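# Flip the upright steel cup mouth-down onto the plate

## Task

Take the steel cup that currently has its opening facing up, invert it, and leave it standing with its opening facing down on the bench plate, with neither gripper still holding it at the end.

## Robot and tools

Robot: two arms, left_arm and right_arm, each ending in a parallel two-finger gripper. Expect occasional brief tugs on a held part or shoves on loose objects. Nothing may leave the table, and the arms must not strike or press hard on each other.

Frames: result poses are in one world frame. Its origin sits on the table surface midway between the arms, +z is up, +x reaches out over the table, and left_arm is on the +y side. The names left and right do not refer to image sides. Each gripper has its own axes: fingers extend along its +z and close along its y. The reported end_effector_position is the spot between the finger pads, roughly 1 cm short of the tips. Printed positions can be somewhat wrong, more so when an arm is stretched far.

Row format (used by both motion tools): 14 plain numbers, each in [-1, 1]. First 7 belong to left_arm: dx, dy, dz, rx, ry, rz, opening. Next 7 are the same for right_arm. Always give all 14 even if one arm is idle. dx..rz are offsets, not poses, expressed in that gripper's own axes; a value of 1.0 equals 0.6 m for translation or 180 degrees for rotation, and rx, ry, rz form a single rotation vector. The opening is an absolute setting: +1 is fully open (0.094 m), -1 is shut.

execute_actions(actions): a list of actions; each action is a table of up to 15 rows, each row lasting one control step of 1/30 s. If fewer than 15 rows are given, the last row repeats to fill 15 steps. Every row is an offset from the gripper's measured pose at the start of that action (for a call's first action, the last pose a result showed), not from the previous row. An empty list just returns state and images. Per step, the commanded pose is clipped to within 70 mm and 16 degrees of the measured pose, so big offsets may need several actions; after an action an arm only continues to its last clipped pose. If position and orientation conflict, position wins.

move(target, speed, blocking): target is one 14-number row, offsets measured from the pose in the latest result that reported one. Both grippers travel in straight lines and finish together, taking 0.5 to 10 s; anything longer is cut off at 10 s before arrival. Rotation takes the shorter direction. speed is each path's top speed in m/s, 0.002 to 0.5 (default 0.25); turning is capped at double that value in rad/s. Paths ignore obstacles and the other arm, grippers lag and may overshoot speed, especially near full reach. Faster contact means a harder hit, and aiming further past a contact presses harder. The opening is applied when the move begins. blocking=false returns after 0.5 s while motion continues; until a result shows the move has ended, new rows or moves are rejected, so use wait or stop first. The result adds a "move:" line giving the ending (done, off_target, moving, held, fault...) and active limits, plus each gripper's distance to its target. If only one arm is named, the other finished fine. held = a safety check blocked the final step; limits=paced = the sent pose was clipped; limits=held = some steps were blocked en route, after which the arm may suddenly speed up.

wait(seconds): 0 to 10; arms keep their last command, a running move continues, and it returns early if the move ends. stop(): brakes a running move; allow braking distance, more at speed; fingers keep moving. zoom_image(camera, region): enlarged crop of the named camera's latest picture; region is [x0, y0, x1, y1] in pixels from the top-left, at most 504 by 504. finished_scene(scene): pass the current scene number; irreversible; the cup must already be mouth-down on the plate and remain so.

Result lines: left_arm: ... | right_arm: ... gives position (m) and quaternion end_effector_quat_wxyz. "Hand target" is the pose the controller is currently driving toward. grip_measured reports finger opening on the command scale (the last Joint positions value is the opening in metres); each gripper may read up to about 1 mm off, consistently. "pose unreachable" means the clearance check altered or blocked that arm's command. FAULT marks an arm stop; MOTOR HOT warns from 85 C; at 100 C an OVER-TEMPERATURE FAULT drops that arm until it cools, so avoid long loaded holds. Joint torques are raw drive outputs with offsets and noise, unreliable for sensing contact.

Practical points: arms tend to finish a centimetre or more low and can creep down under zero offsets; to hold an arm in place, send the correction back to its desired pose in the first call of a reply and zeros afterwards, raising the aim if it still sags. To grasp, command an opening below grip_measured: around 0.03 lower is firm, less is gentler. Pads exert roughly 50-62 N (less on some grippers, less on parts under 2 mm thick) and spike briefly on first touch. A stopped arm keeps pushing until commanded otherwise. The robot keeps holding its last command while you compose a reply. Set the cup down gently, release, and clear away without knocking it.

Joint ranges (rad), base to hand: waist -2.880..2.880, shoulder 0.000..3.142, elbow 0.000..3.019, wrist pitch -1.693..1.571, wrist yaw -1.571..1.571, wrist roll -2.094..2.094; elbows stop just before straight.

Cameras, in image order: cam_head_left, cam_head_right, cam_high, cam_low (504x504 each), cam_left_wrist, cam_right_wrist (616x616 fisheye, posed from their arm's joints). Calibration gives OpenCV-style K, distortion and T_world_to_cam; actual cameras may differ by a couple of degrees and millimetres, and results list any camera whose numbers changed.

Each tool is called after ">>>" as name([rows], argument=value, ...), one row to a line, values as JSON.

## Session

>>> execute_actions(actions=[])

Scene clock: 0.00 s.
left_arm: end_effector_position=(+0.1491, +0.0284, +0.1406) grip_measured=+1.000 end_effector_quat_wxyz=(+0.472, +0.752, +0.254, -0.384) | right_arm: end_effector_position=(+0.3903, -0.3330, +0.3849) grip_measured=+1.000 end_effector_quat_wxyz=(+0.515, +0.575, +0.483, +0.414)
Joint positions: left_arm=[-0.591  0.979  0.257  0.074  1.125  1.162  0.094] | right_arm=[-0.066  0.657  0.66  -0.136  0.305  1.59   0.094]
Joint velocities: left_arm=[-0.005 -0.015  0.017 -0.022 -0.051 -0.037  0.   ] | right_arm=[ 0.015 -0.005  0.002 -0.027 -0.095 -0.037  0.   ]
Joint torques (N m, as the arm reports them, + toward a larger angle): no reading
Motor temperatures (°C, as the motors report them): left_arm=[25 26 23 25 24 26] | right_arm=[25 24 23 22 23 24]
Hand target (left_arm): +0.155, +0.023, +0.150; +0.481, +0.752, +0.246, -0.379
Hand target (right_arm): +0.391, -0.333, +0.402; +0.521, +0.569, +0.474, +0.424

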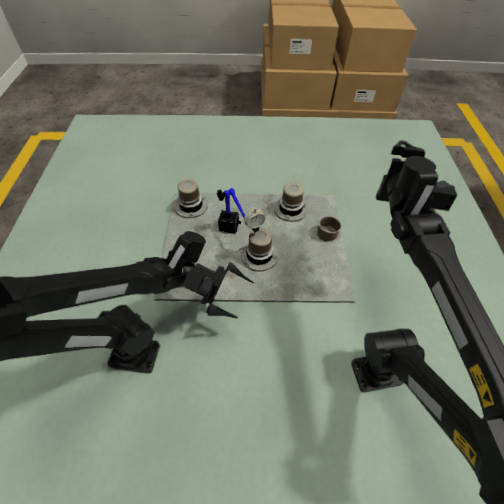

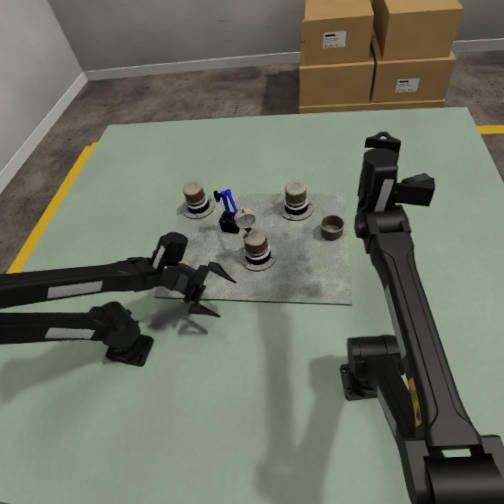

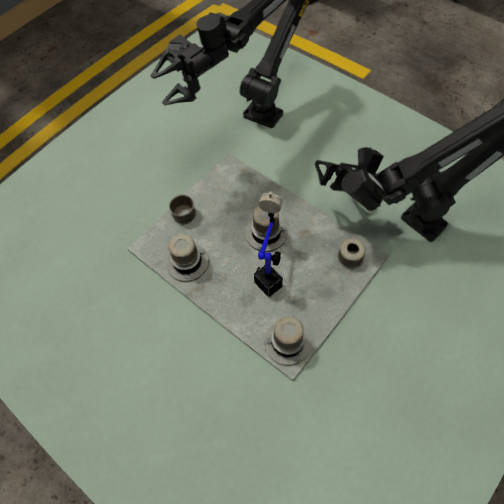

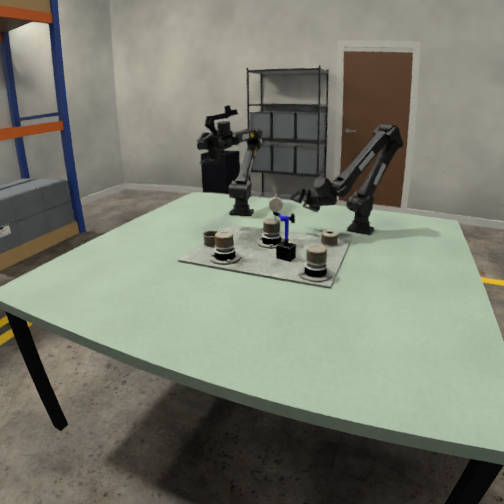

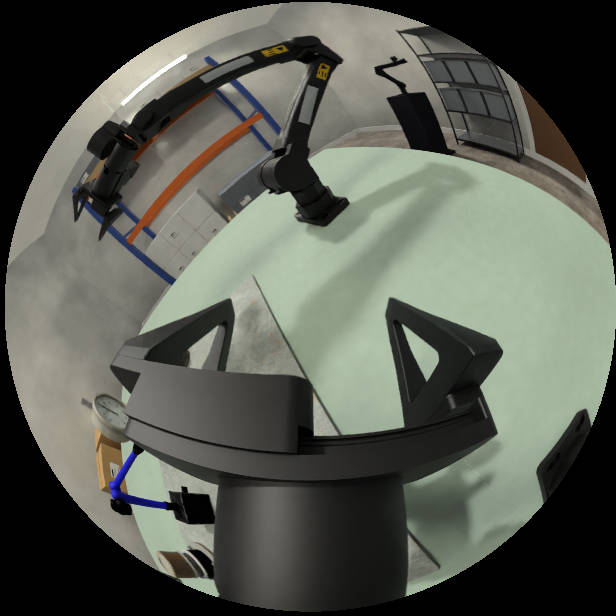

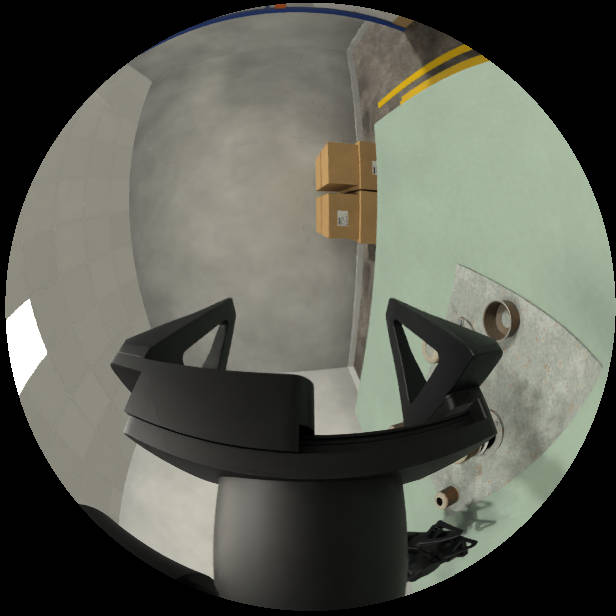

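>>> move(target=[0,0,0,0,0,0,1,0.185,-0.373,0.142,0.46,0,0,1])

Scene clock: 14.43 s.
left_arm: end_effector_position=(+0.1491, +0.0284, +0.1406) grip_measured=+1.000 end_effector_quat_wxyz=(+0.472, +0.752, +0.254, -0.384) | right_arm: end_effector_position=(+0.4499, -0.2401, +0.1457) grip_measured=+1.000 end_effector_quat_wxyz=(-0.000, +0.763, +0.647, -0.015)
Joint positions: left_arm=[-0.591  0.979  0.257  0.074  1.125  1.162  0.094] | right_arm=[ 0.015  1.585  1.275 -1.287  0.014  1.929  0.094]
Joint velocities: left_arm=[-0.005 -0.005 -0.017 -0.002 -0.007 -0.066  0.   ] | right_arm=[-0.005  0.005  0.007 -0.012 -0.081 -0.022  0.   ]
Joint torques (N m, as the arm reports them, + toward a larger angle): left_arm=[ 2.34 -4.    7.52  1.32  0.57 -0.04] | right_arm=[ -1.15 -13.49  11.94  -0.49   0.     0.12]
Motor temperatures (°C, as the motors report them): left_arm=[25 26 24 25 25 26] | right_arm=[25 24 27 22 23 24]
Hand target (left_arm): +0.149, +0.028, +0.141; +0.472, +0.752, +0.254, -0.384
Hand target (right_arm): +0.465, -0.238, +0.156; +0.004, +0.769, +0.639, -0.005
Off the commanded pose (left_arm): 0.000 m, 0 deg.
Off the commanded pose (right_arm): 0.016 m, 2 deg.
move: off_target (right_arm)
camera_calibration (this result's frames):
cam_right_wrist: T_world_to_cam=[[-0.988048, 0.153121, 0.017745, 0.478562], [0.135337, 0.806609, 0.575383, 0.0533751], [0.0737902, 0.570908, -0.817692, 0.350144], [0, 0, 0, 1]] pos_world=[0.439781, -0.316231, 0.247107]

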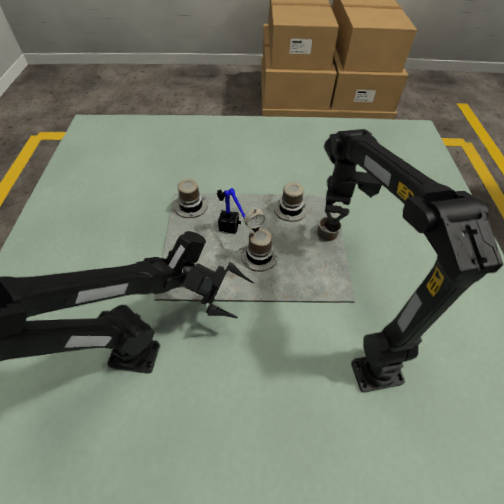

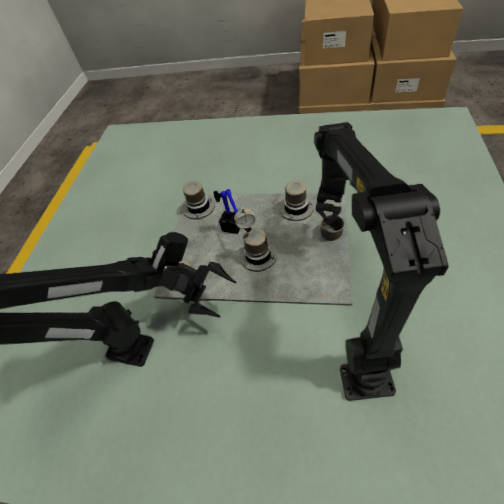

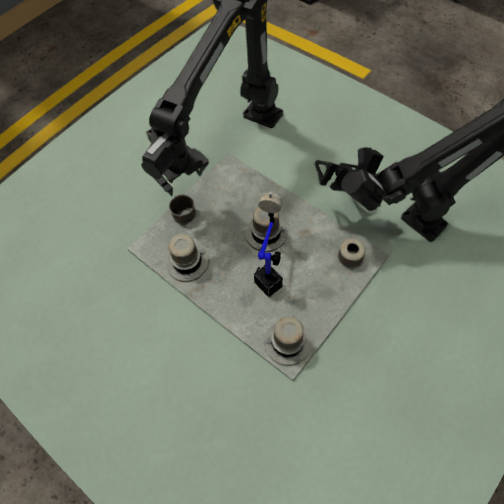

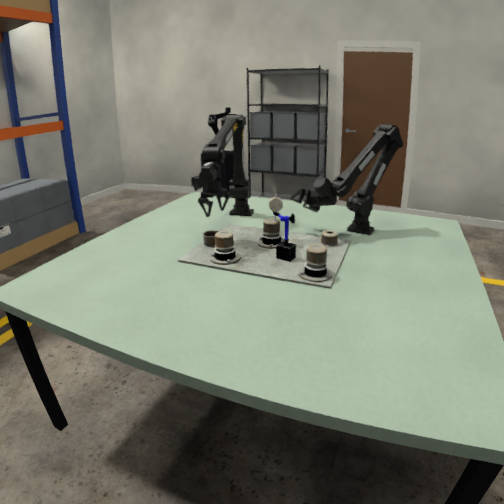

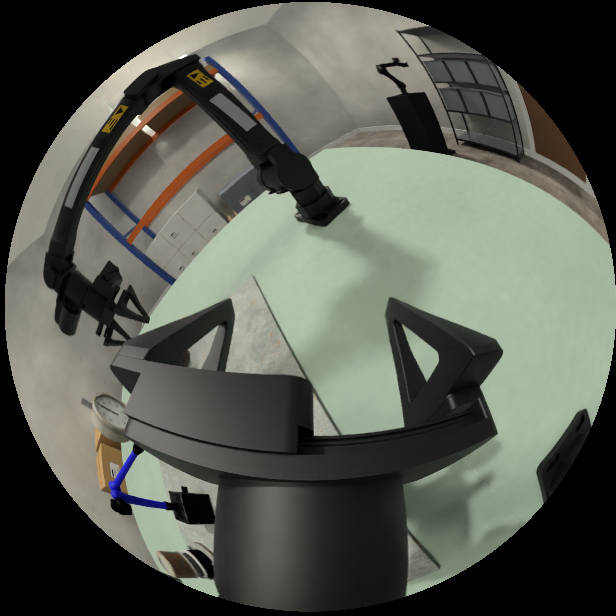

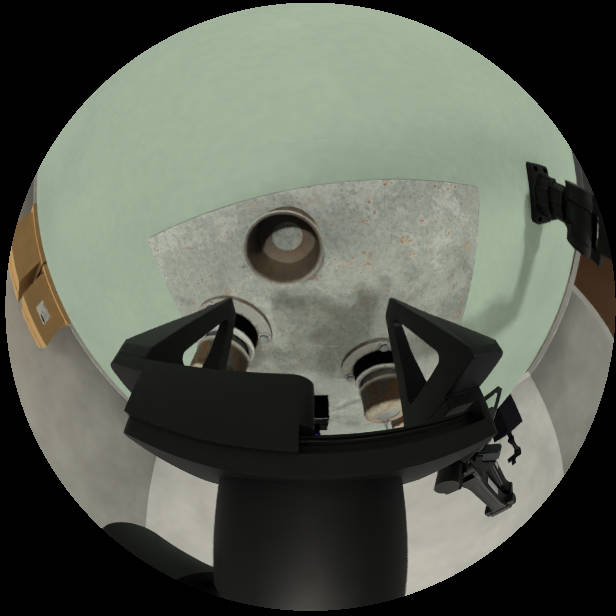

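>>> move(target=[0,0,0,0,0,0,1,-0.015,0.06,0.1,0,0,0,1], speed=0.1)

Scene clock: 20.83 s.
left_arm: end_effector_position=(+0.1491, +0.0284, +0.1406) grip_measured=+1.000 end_effector_quat_wxyz=(+0.472, +0.752, +0.254, -0.384) | right_arm: end_effector_position=(+0.4793, -0.2540, +0.0949) grip_measured=+1.000 end_effector_quat_wxyz=(+0.002, +0.767, +0.642, -0.011)
Joint positions: left_arm=[-0.591  0.979  0.257  0.074  1.125  1.162  0.094] | right_arm=[-0.026  1.692  1.267 -1.163  0.014  1.901  0.094]
Joint velocities: left_arm=[-0.005 -0.015 -0.002  0.012  0.037  0.051  0.   ] | right_arm=[ 0.015 -0.005 -0.012 -0.007  0.022 -0.022  0.   ]
Joint torques (N m, as the arm reports them, + toward a larger angle): left_arm=[ 2.31 -3.98  7.5   1.33  0.57 -0.04] | right_arm=[ -1.15 -14.43   8.38   0.34   0.12  -0.13]
Motor temperatures (°C, as the motors report them): left_arm=[25 26 25 25 25 26] | right_arm=[25 24 27 22 23 24]
Hand target (left_arm): +0.149, +0.028, +0.141; +0.472, +0.752, +0.254, -0.384
Hand target (right_arm): +0.482, -0.256, +0.086; -0.001, +0.763, +0.646, -0.015
Off the commanded pose (left_arm): 0.000 m, 0 deg.
Off the commanded pose (right_arm): 0.010 m, 1 deg.
move: done
camera_calibration (this result's frames):
cam_right_wrist: T_world_to_cam=[[-0.986228, 0.165151, 0.00895879, 0.513711], [0.139828, 0.803629, 0.578471, 0.086699], [0.0883355, 0.571756, -0.815654, 0.307408], [0, 0, 0, 1]] pos_world=[0.467358, -0.330276, 0.195983]

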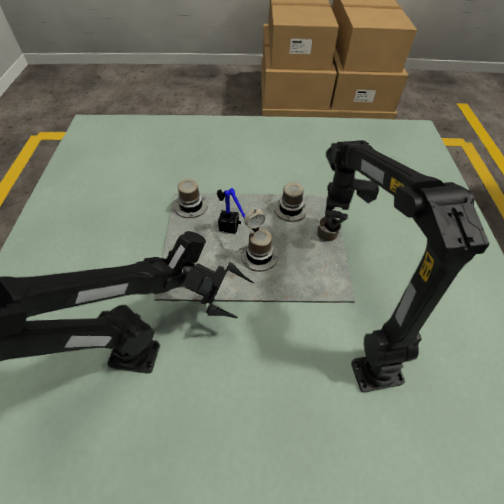

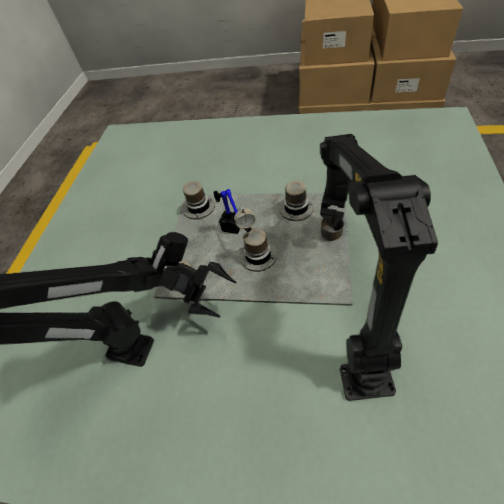

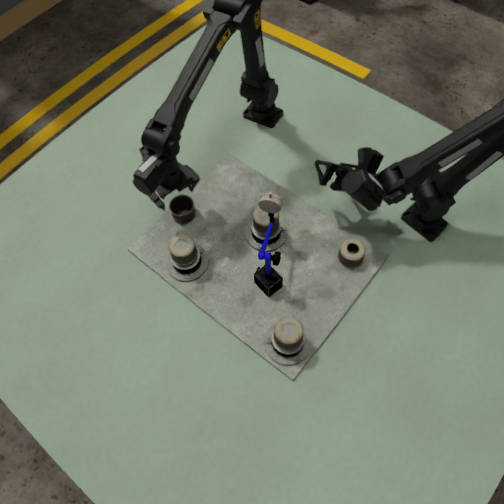

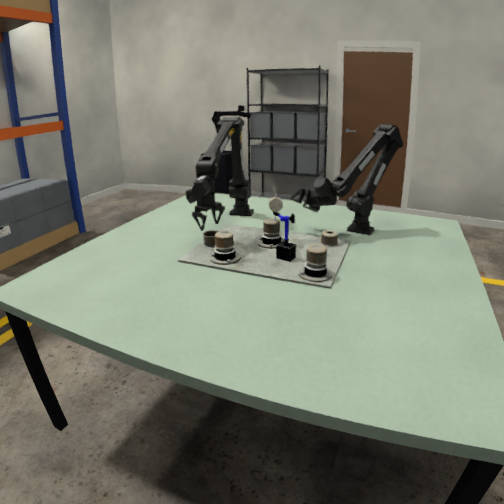

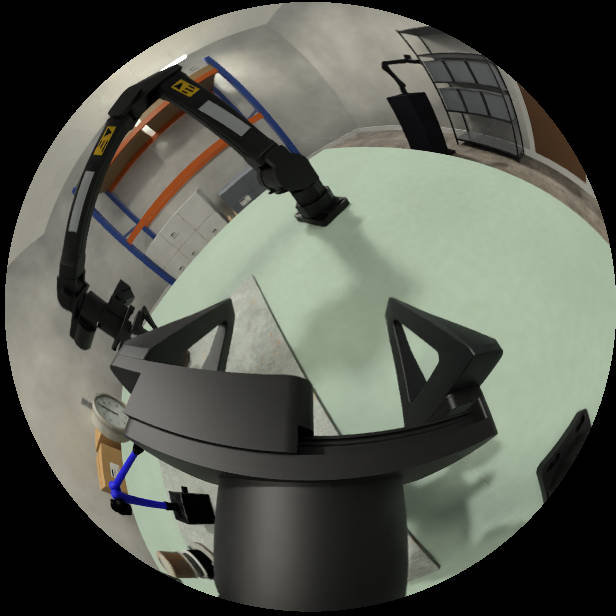

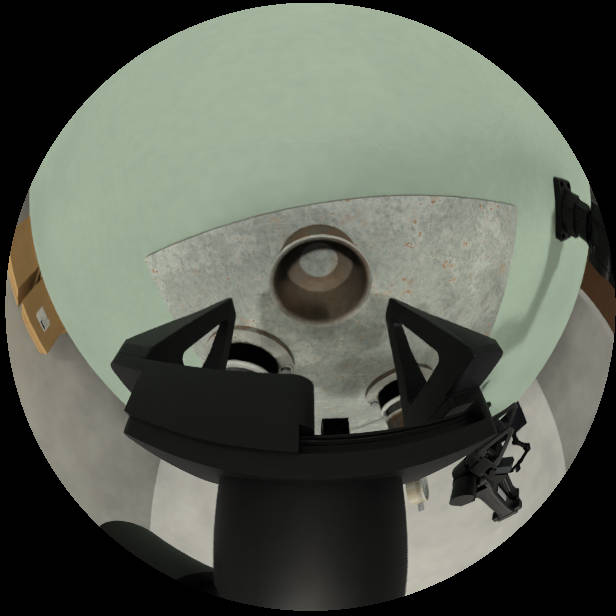

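>>> move(target=[0,0,0,0,0,0,1,0.01,-0.013,0.11,0,0,0,1], speed=0.06)

Scene clock: 26.23 s.
left_arm: end_effector_position=(+0.1491, +0.0284, +0.1406) grip_measured=+1.000 end_effector_quat_wxyz=(+0.472, +0.752, +0.254, -0.384) | right_arm: end_effector_position=(+0.4723, -0.2509, +0.0411) grip_measured=+1.000 end_effector_quat_wxyz=(+0.006, +0.764, +0.645, -0.004)
Joint positions: left_arm=[-0.591  0.979  0.257  0.074  1.125  1.162  0.094] | right_arm=[-0.017  1.735  1.166 -1.001  0.014  1.9    0.094]
Joint velocities: left_arm=[ 0.005 -0.015 -0.017 -0.017  0.022 -0.037  0.   ] | right_arm=[-0.005  0.005  0.007 -0.007 -0.022 -0.037  0.   ]
Joint torques (N m, as the arm reports them, + toward a larger angle): left_arm=[ 2.33 -3.94  7.51  1.33  0.57 -0.04] | right_arm=[ -0.47 -14.03   7.68   0.4    0.11   0.11]
Motor temperatures (°C, as the motors report them): left_arm=[25 26 25 25 25 26] | right_arm=[25 24 27 22 23 24]
Hand target (left_arm): +0.149, +0.028, +0.141; +0.472, +0.752, +0.254, -0.384
Hand target (right_arm): +0.472, -0.248, +0.029; +0.002, +0.767, +0.642, -0.011
Off the commanded pose (left_arm): 0.000 m, 0 deg.
Off the commanded pose (right_arm): 0.013 m, 1 deg.
move: off_target (right_arm)
camera_calibration (this result's frames):
cam_right_wrist: T_world_to_cam=[[-0.987774, 0.155735, -0.00696764, 0.505794], [0.122547, 0.803347, 0.582765, 0.124193], [0.0963547, 0.574787, -0.812611, 0.259241], [0, 0, 0, 1]] pos_world=[0.459411, -0.327549, 0.141811]

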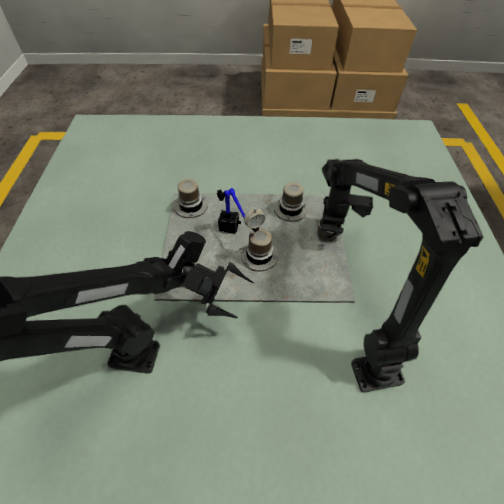

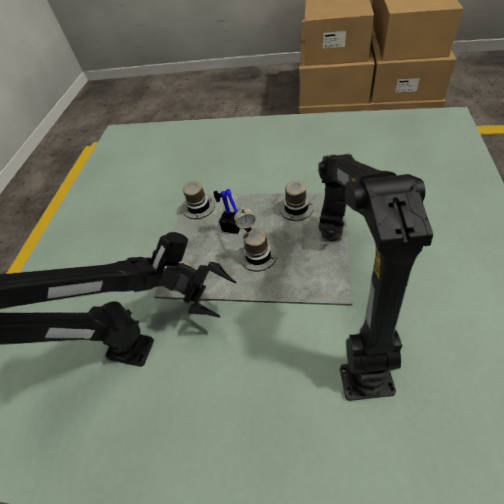

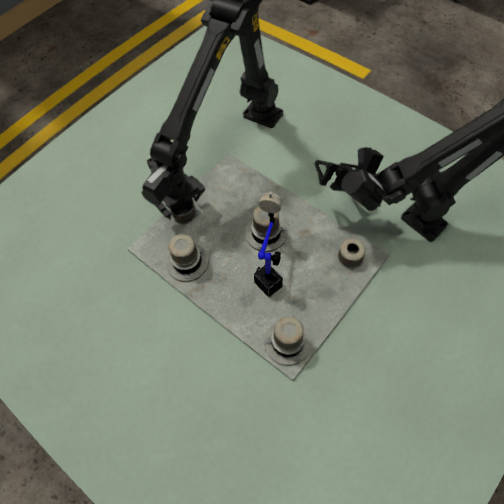

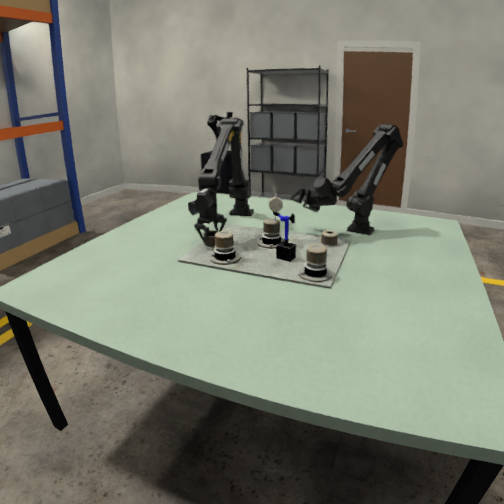

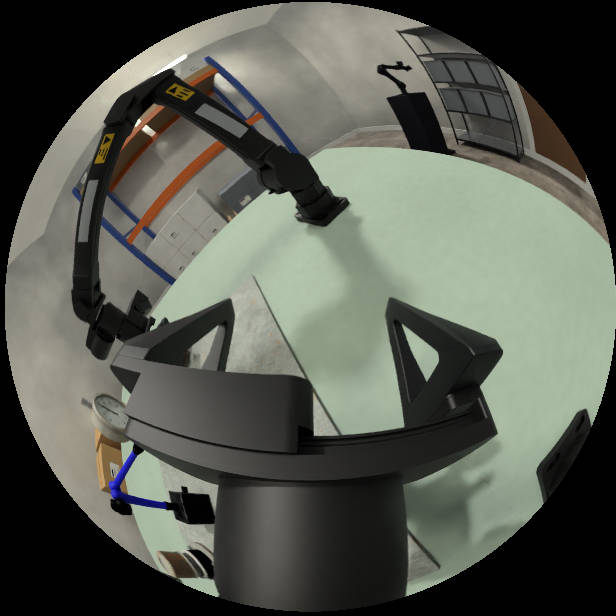

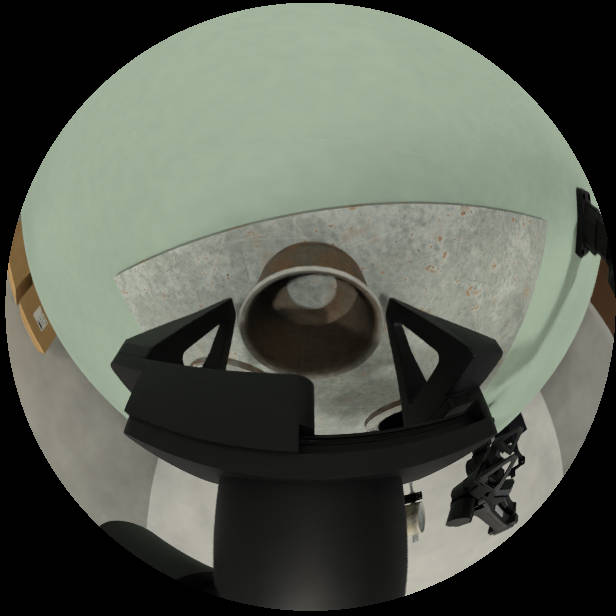

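>>> move(target=[0,0,0,0,0,0,1,0.01,0,0.035,0,0,0,1], speed=0.04)

>>> move(target=[0,0,0,0,0,0,1,0,0,0,0,0,0,0.45])

Scene clock: 29.17 s.
left_arm: end_effector_position=(+0.1491, +0.0284, +0.1406) grip_measured=+1.000 end_effector_quat_wxyz=(+0.472, +0.752, +0.254, -0.384) | right_arm: end_effector_position=(+0.4749, -0.2481, +0.0343) grip_measured=+1.000 end_effector_quat_wxyz=(+0.011, +0.762, +0.647, +0.005)
Joint positions: left_arm=[-0.591  0.979  0.257  0.074  1.125  1.162  0.094] | right_arm=[-0.012  1.741  1.152 -0.961  0.014  1.9    0.094]
Joint velocities: left_arm=[-0.005 -0.015 -0.022  0.007 -0.037 -0.037  0.   ] | right_arm=[-0.005 -0.024  0.007  0.012  0.081 -0.037  0.   ]
Joint torques (N m, as the arm reports them, + toward a larger angle): left_arm=[ 2.34 -3.96  7.52  1.33  0.57 -0.04] | right_arm=[ -0.32 -13.53   7.34   0.44   0.12   0.08]
Motor temperatures (°C, as the motors report them): left_arm=[25 26 25 25 25 26] | right_arm=[25 25 27 22 23 24]
Hand target (left_arm): +0.149, +0.028, +0.141; +0.472, +0.752, +0.254, -0.384
Hand target (right_arm): +0.473, -0.246, +0.020; +0.006, +0.764, +0.645, -0.004
Off the commanded pose (left_arm): 0.000 m, 0 deg.
Off the commanded pose (right_arm): 0.015 m, 1 deg.
move: off_target (right_arm)
camera_calibration (this result's frames):
cam_right_wrist: T_world_to_cam=[[-0.988184, 0.150894, -0.0268904, 0.507564], [0.106452, 0.801903, 0.587894, 0.132721], [0.110273, 0.578085, -0.808491, 0.245859], [0, 0, 0, 1]] pos_world=[0.460327, -0.325145, 0.134397]

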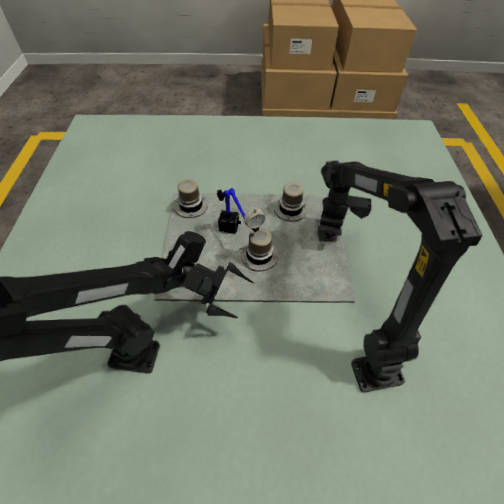

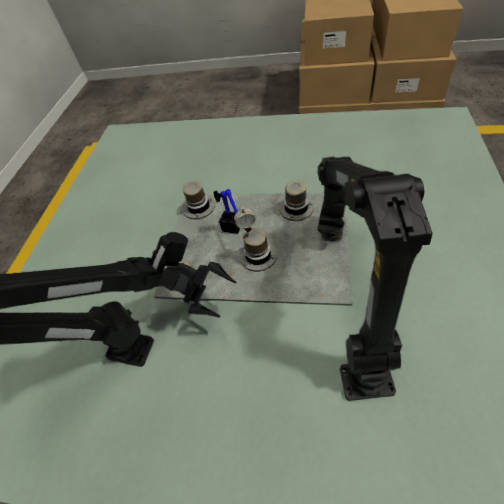

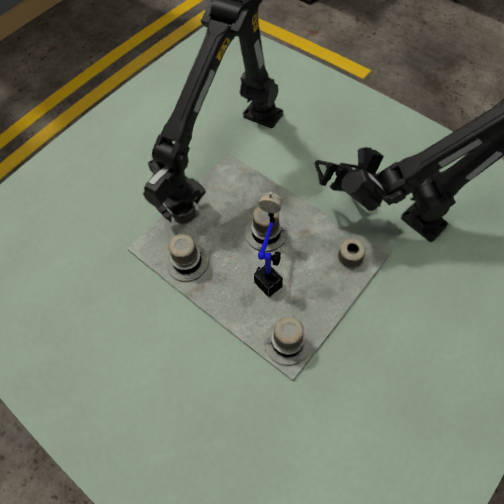

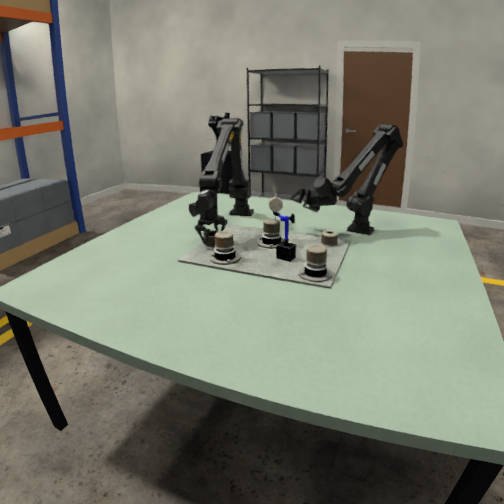

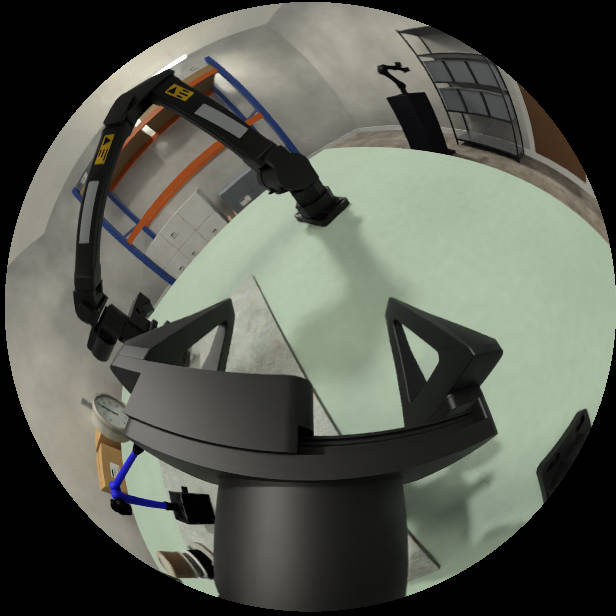

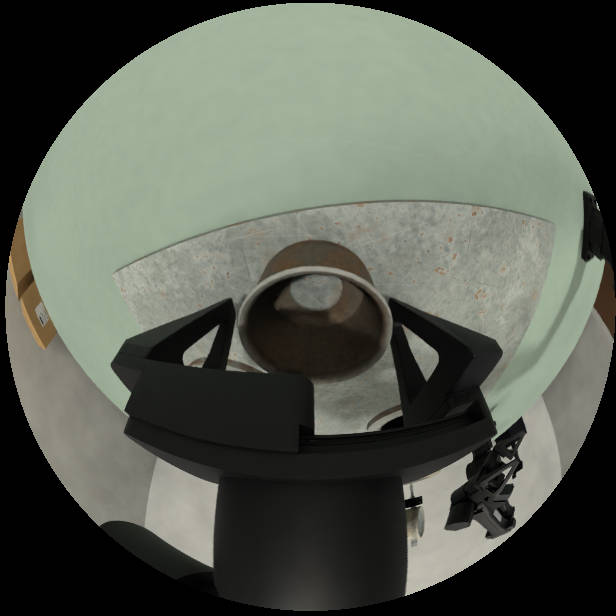

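Scene clock: 29.67 s.
left_arm: end_effector_position=(+0.1491, +0.0284, +0.1406) grip_measured=+1.000 end_effector_quat_wxyz=(+0.472, +0.752, +0.254, -0.384) | right_arm: end_effector_position=(+0.4747, -0.2481, +0.0341) grip_measured=+0.467 end_effector_quat_wxyz=(+0.011, +0.762, +0.647, +0.005)
Joint positions: left_arm=[-0.591  0.979  0.257  0.074  1.125  1.162  0.094] | right_arm=[-0.012  1.741  1.151 -0.961  0.014  1.9    0.069]
Joint velocities: left_arm=[ 0.005 -0.015 -0.007  0.002 -0.066 -0.037  0.   ] | right_arm=[-0.005 -0.005 -0.007 -0.002  0.022  0.007 -0.   ]
Joint torques (N m, as the arm reports them, + toward a larger angle): left_arm=[ 2.32 -3.97  7.52  1.32  0.57 -0.04] | right_arm=[ -0.88 -16.49   7.54   0.04   0.11  -0.01]
Motor temperatures (°C, as the motors report them): left_arm=[25 26 25 25 25 26] | right_arm=[25 25 27 22 23 24]
Hand target (left_arm): +0.149, +0.028, +0.141; +0.472, +0.752, +0.254, -0.384
Hand target (right_arm): +0.475, -0.248, +0.034; +0.011, +0.762, +0.647, +0.005
Off the commanded pose (left_arm): 0.000 m, 0 deg.
Off the commanded pose (right_arm): 0.000 m, 0 deg.
move: done
camera_calibration (this result's frames):
cam_right_wrist: T_world_to_cam=[[-0.988207, 0.150893, -0.0260467, 0.507267], [0.106925, 0.801757, 0.588007, 0.132544], [0.109609, 0.578287, -0.808436, 0.246139], [0, 0, 0, 1]] pos_world=[0.460133, -0.32515, 0.134264]

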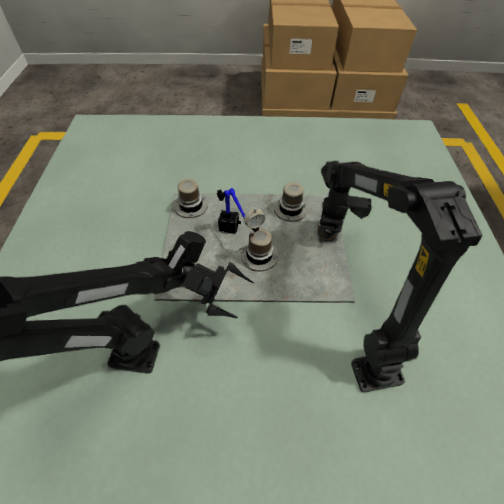

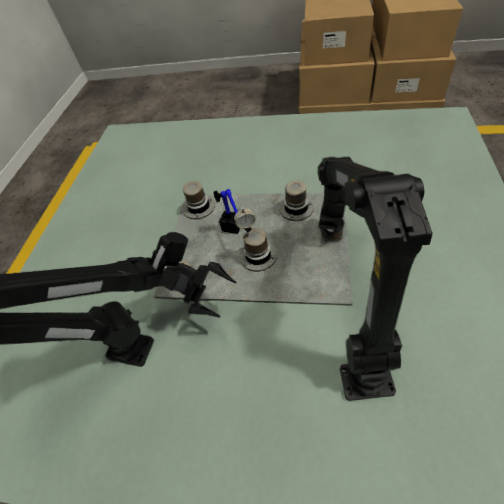

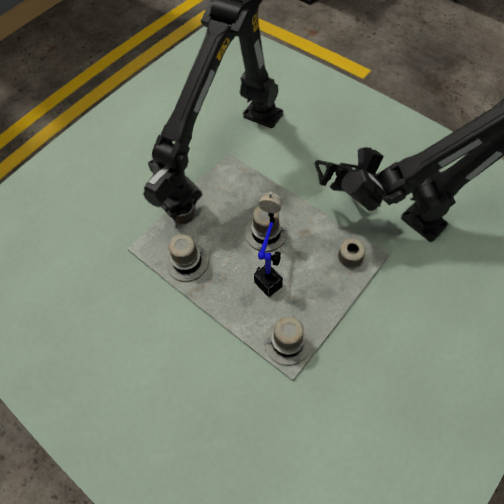

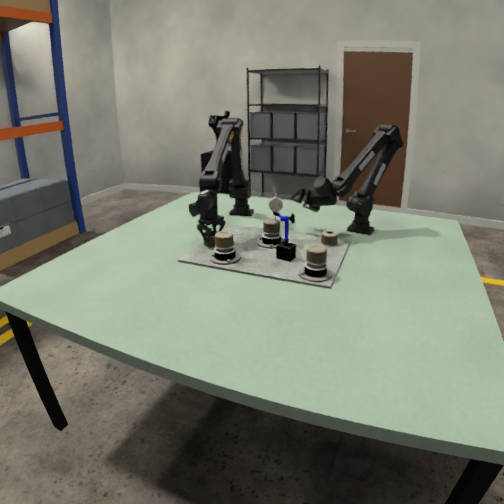

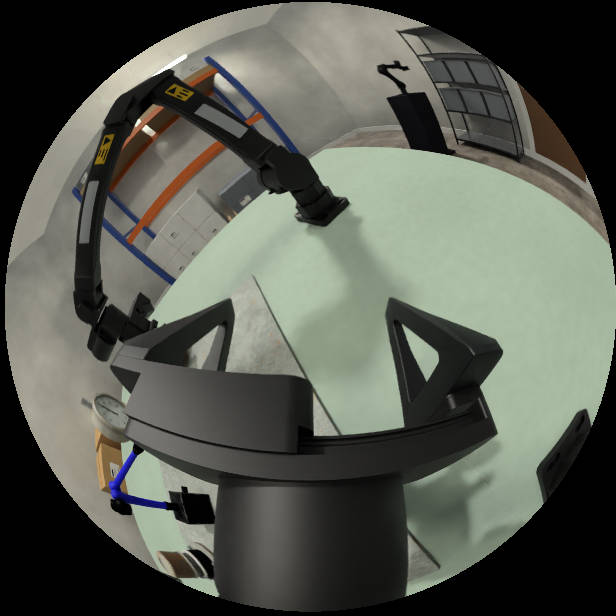

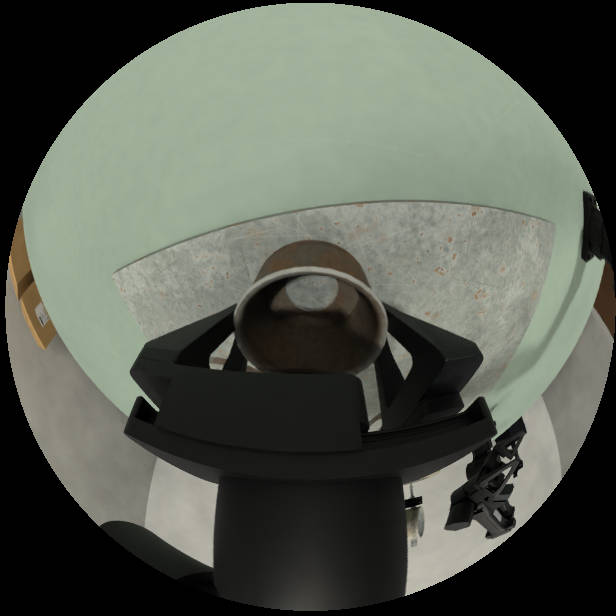

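>>> move(target=[0,0,0,0,0,0,1,0,0,-0.3,0,0,0,0.42], speed=0.15)

>>> move(target=[0,0,0,0,0,0,1,0.25,-0.4,-0.2,0,0.5,0,0.42], speed=0.2)

Scene clock: 37.47 s.
left_arm: end_effector_position=(+0.1491, +0.0284, +0.1406) grip_measured=+1.000 end_effector_quat_wxyz=(+0.472, +0.752, +0.254, -0.384) | right_arm: end_effector_position=(+0.4573, -0.2510, +0.1858) grip_measured=+0.460 end_effector_quat_wxyz=(-0.004, +0.762, +0.647, -0.021)
Joint positions: left_arm=[-0.591  0.979  0.257  0.074  1.125  1.162  0.094] | right_arm=[-0.012  1.581  1.378 -1.408  0.014  1.9    0.069]
Joint velocities: left_arm=[-0.024 -0.015 -0.002 -0.007 -0.066 -0.051  0.   ] | right_arm=[-0.005 -0.005 -0.002 -0.002  0.037 -0.007 -0.   ]
Joint torques (N m, as the arm reports them, + toward a larger angle): left_arm=[ 2.32 -3.96  7.52  1.33  0.57 -0.04] | right_arm=[ -0.51 -16.99  12.62  -0.52   0.1    0.03]
Motor temperatures (°C, as the motors report them): left_arm=[25 26 25 25 25 26] | right_arm=[25 25 26 22 23 24]
Hand target (left_arm): +0.149, +0.028, +0.141; +0.472, +0.752, +0.254, -0.384
Hand target (right_arm): +0.469, -0.247, +0.213; +0.011, +0.762, +0.647, +0.005
Off the commanded pose (left_arm): 0.000 m, 0 deg.
Off the commanded pose (right_arm): 0.032 m, 3 deg.
move: off_target (right_arm)
camera_calibration (this result's frames):
cam_right_wrist: T_world_to_cam=[[-0.988042, 0.150921, 0.0315494, 0.483759], [0.141639, 0.80761, 0.572454, 0.0360757], [0.0609156, 0.570078, -0.819329, 0.394527], [0, 0, 0, 1]] pos_world=[0.448832, -0.327056, 0.287334]

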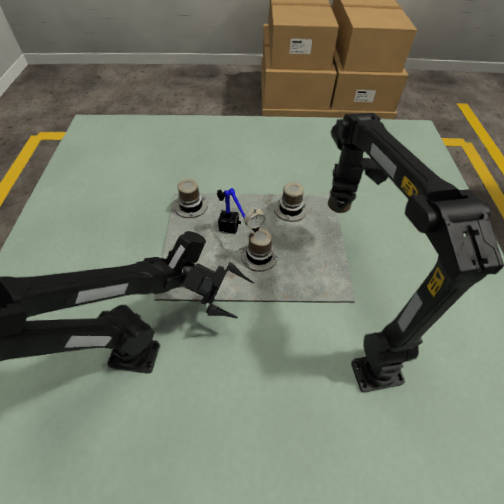

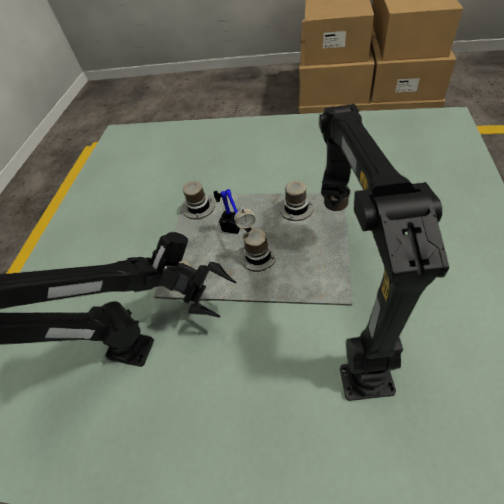

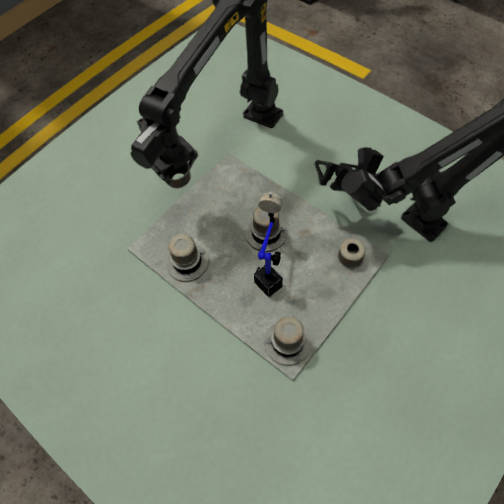

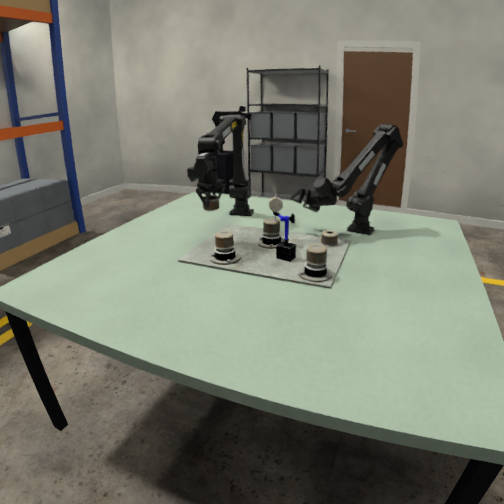

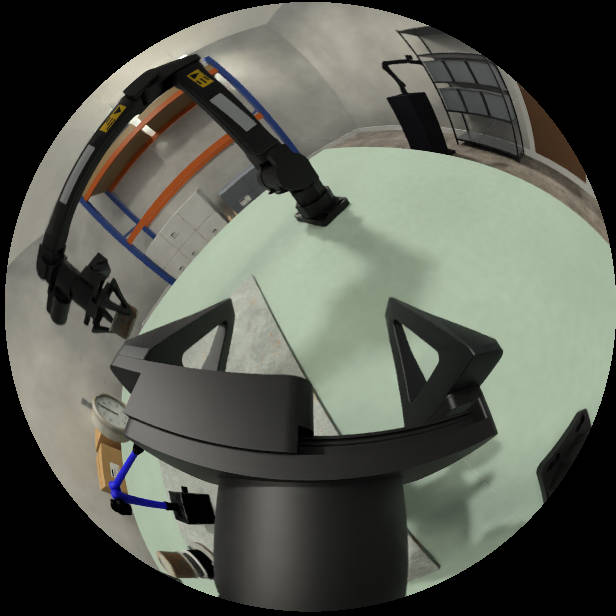

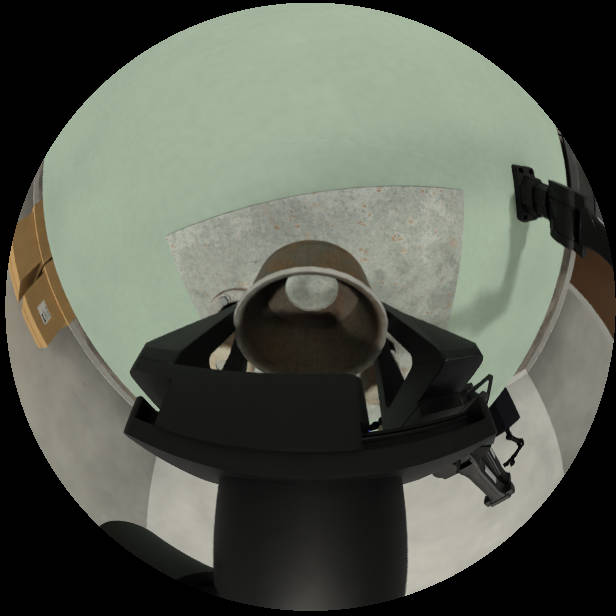

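Scene clock: 41.77 s.
left_arm: end_effector_position=(+0.1491, +0.0284, +0.1406) grip_measured=+1.000 end_effector_quat_wxyz=(+0.472, +0.752, +0.254, -0.384) | right_arm: end_effector_position=(+0.2529, -0.0622, +0.2955) grip_measured=+0.460 end_effector_quat_wxyz=(-0.496, +0.487, +0.604, +0.390)
Joint positions: left_arm=[-0.591  0.979  0.257  0.074  1.125  1.162  0.094] | right_arm=[ 0.154  1.067  0.805 -0.833 -1.34   2.07   0.069]
Joint velocities: left_arm=[ 0.005 -0.015 -0.002 -0.007  0.022 -0.066  0.   ] | right_arm=[-0.005 -0.015  0.002 -0.007  0.022  0.022  0.   ]
Joint torques (N m, as the arm reports them, + toward a larger angle): left_arm=[ 2.32 -3.94  7.52  1.33  0.57 -0.04] | right_arm=[-0.54 -8.35  9.95  1.28 -1.14  0.12]
Motor temperatures (°C, as the motors report them): left_arm=[25 26 25 25 25 26] | right_arm=[25 25 27 22 23 24]
Hand target (left_arm): +0.149, +0.028, +0.141; +0.472, +0.752, +0.254, -0.384
Hand target (right_arm): +0.251, -0.061, +0.306; -0.495, +0.477, +0.607, +0.399
Off the commanded pose (left_arm): 0.000 m, 0 deg.
Off the commanded pose (right_arm): 0.015 m, 25 deg; orientation clipped at the last step of the last action.
joint sent to its limit (right arm) — the command would take joint 6 (wrist roll) past its upper limit, so that joint was sent only as far as its limit.
move: off_target (right_arm); limits=paced
camera_calibration (this result's frames):
cam_right_wrist: T_world_to_cam=[[-0.975222, -0.221228, 0.0000522707, 0.232711], [0.0925401, -0.407723, 0.908404, -0.312668], [-0.200943, 0.885901, 0.418093, 0.109444], [0, 0, 0, 1]] pos_world=[0.277871, -0.172956, 0.238259]

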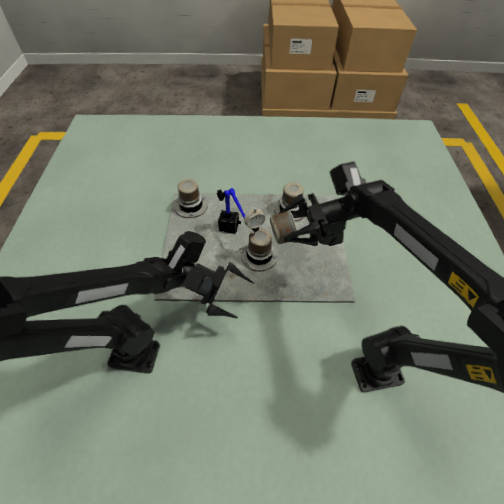

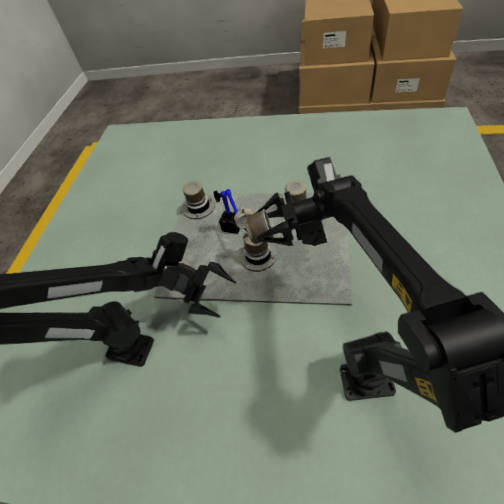

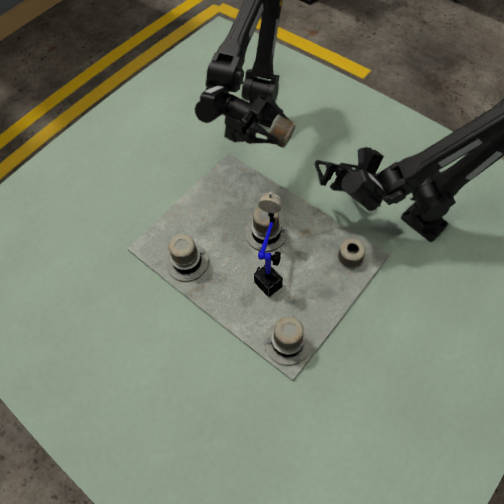

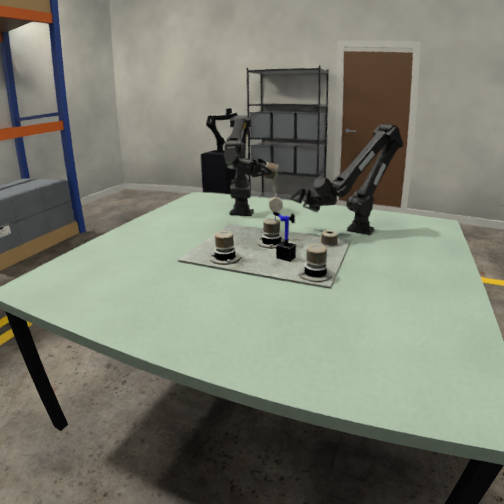

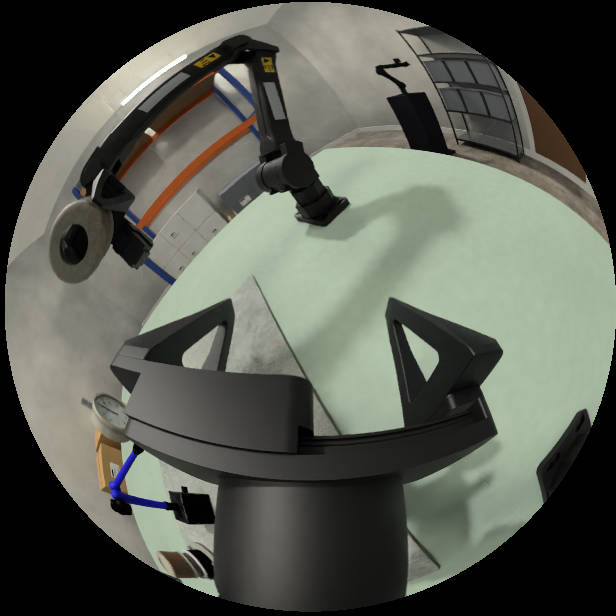

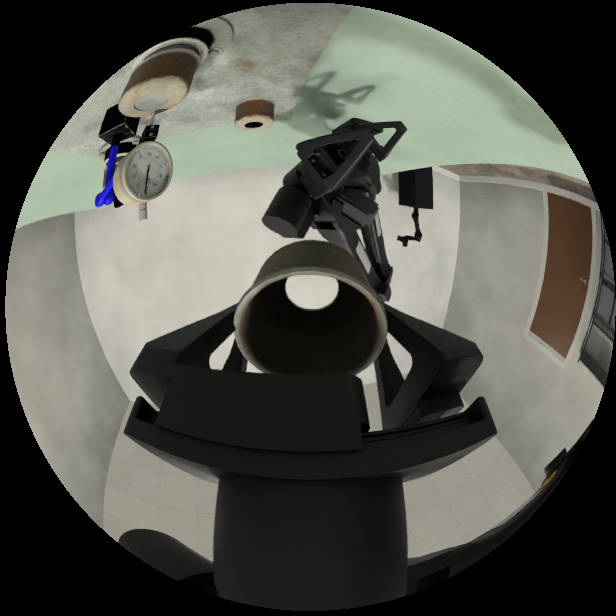

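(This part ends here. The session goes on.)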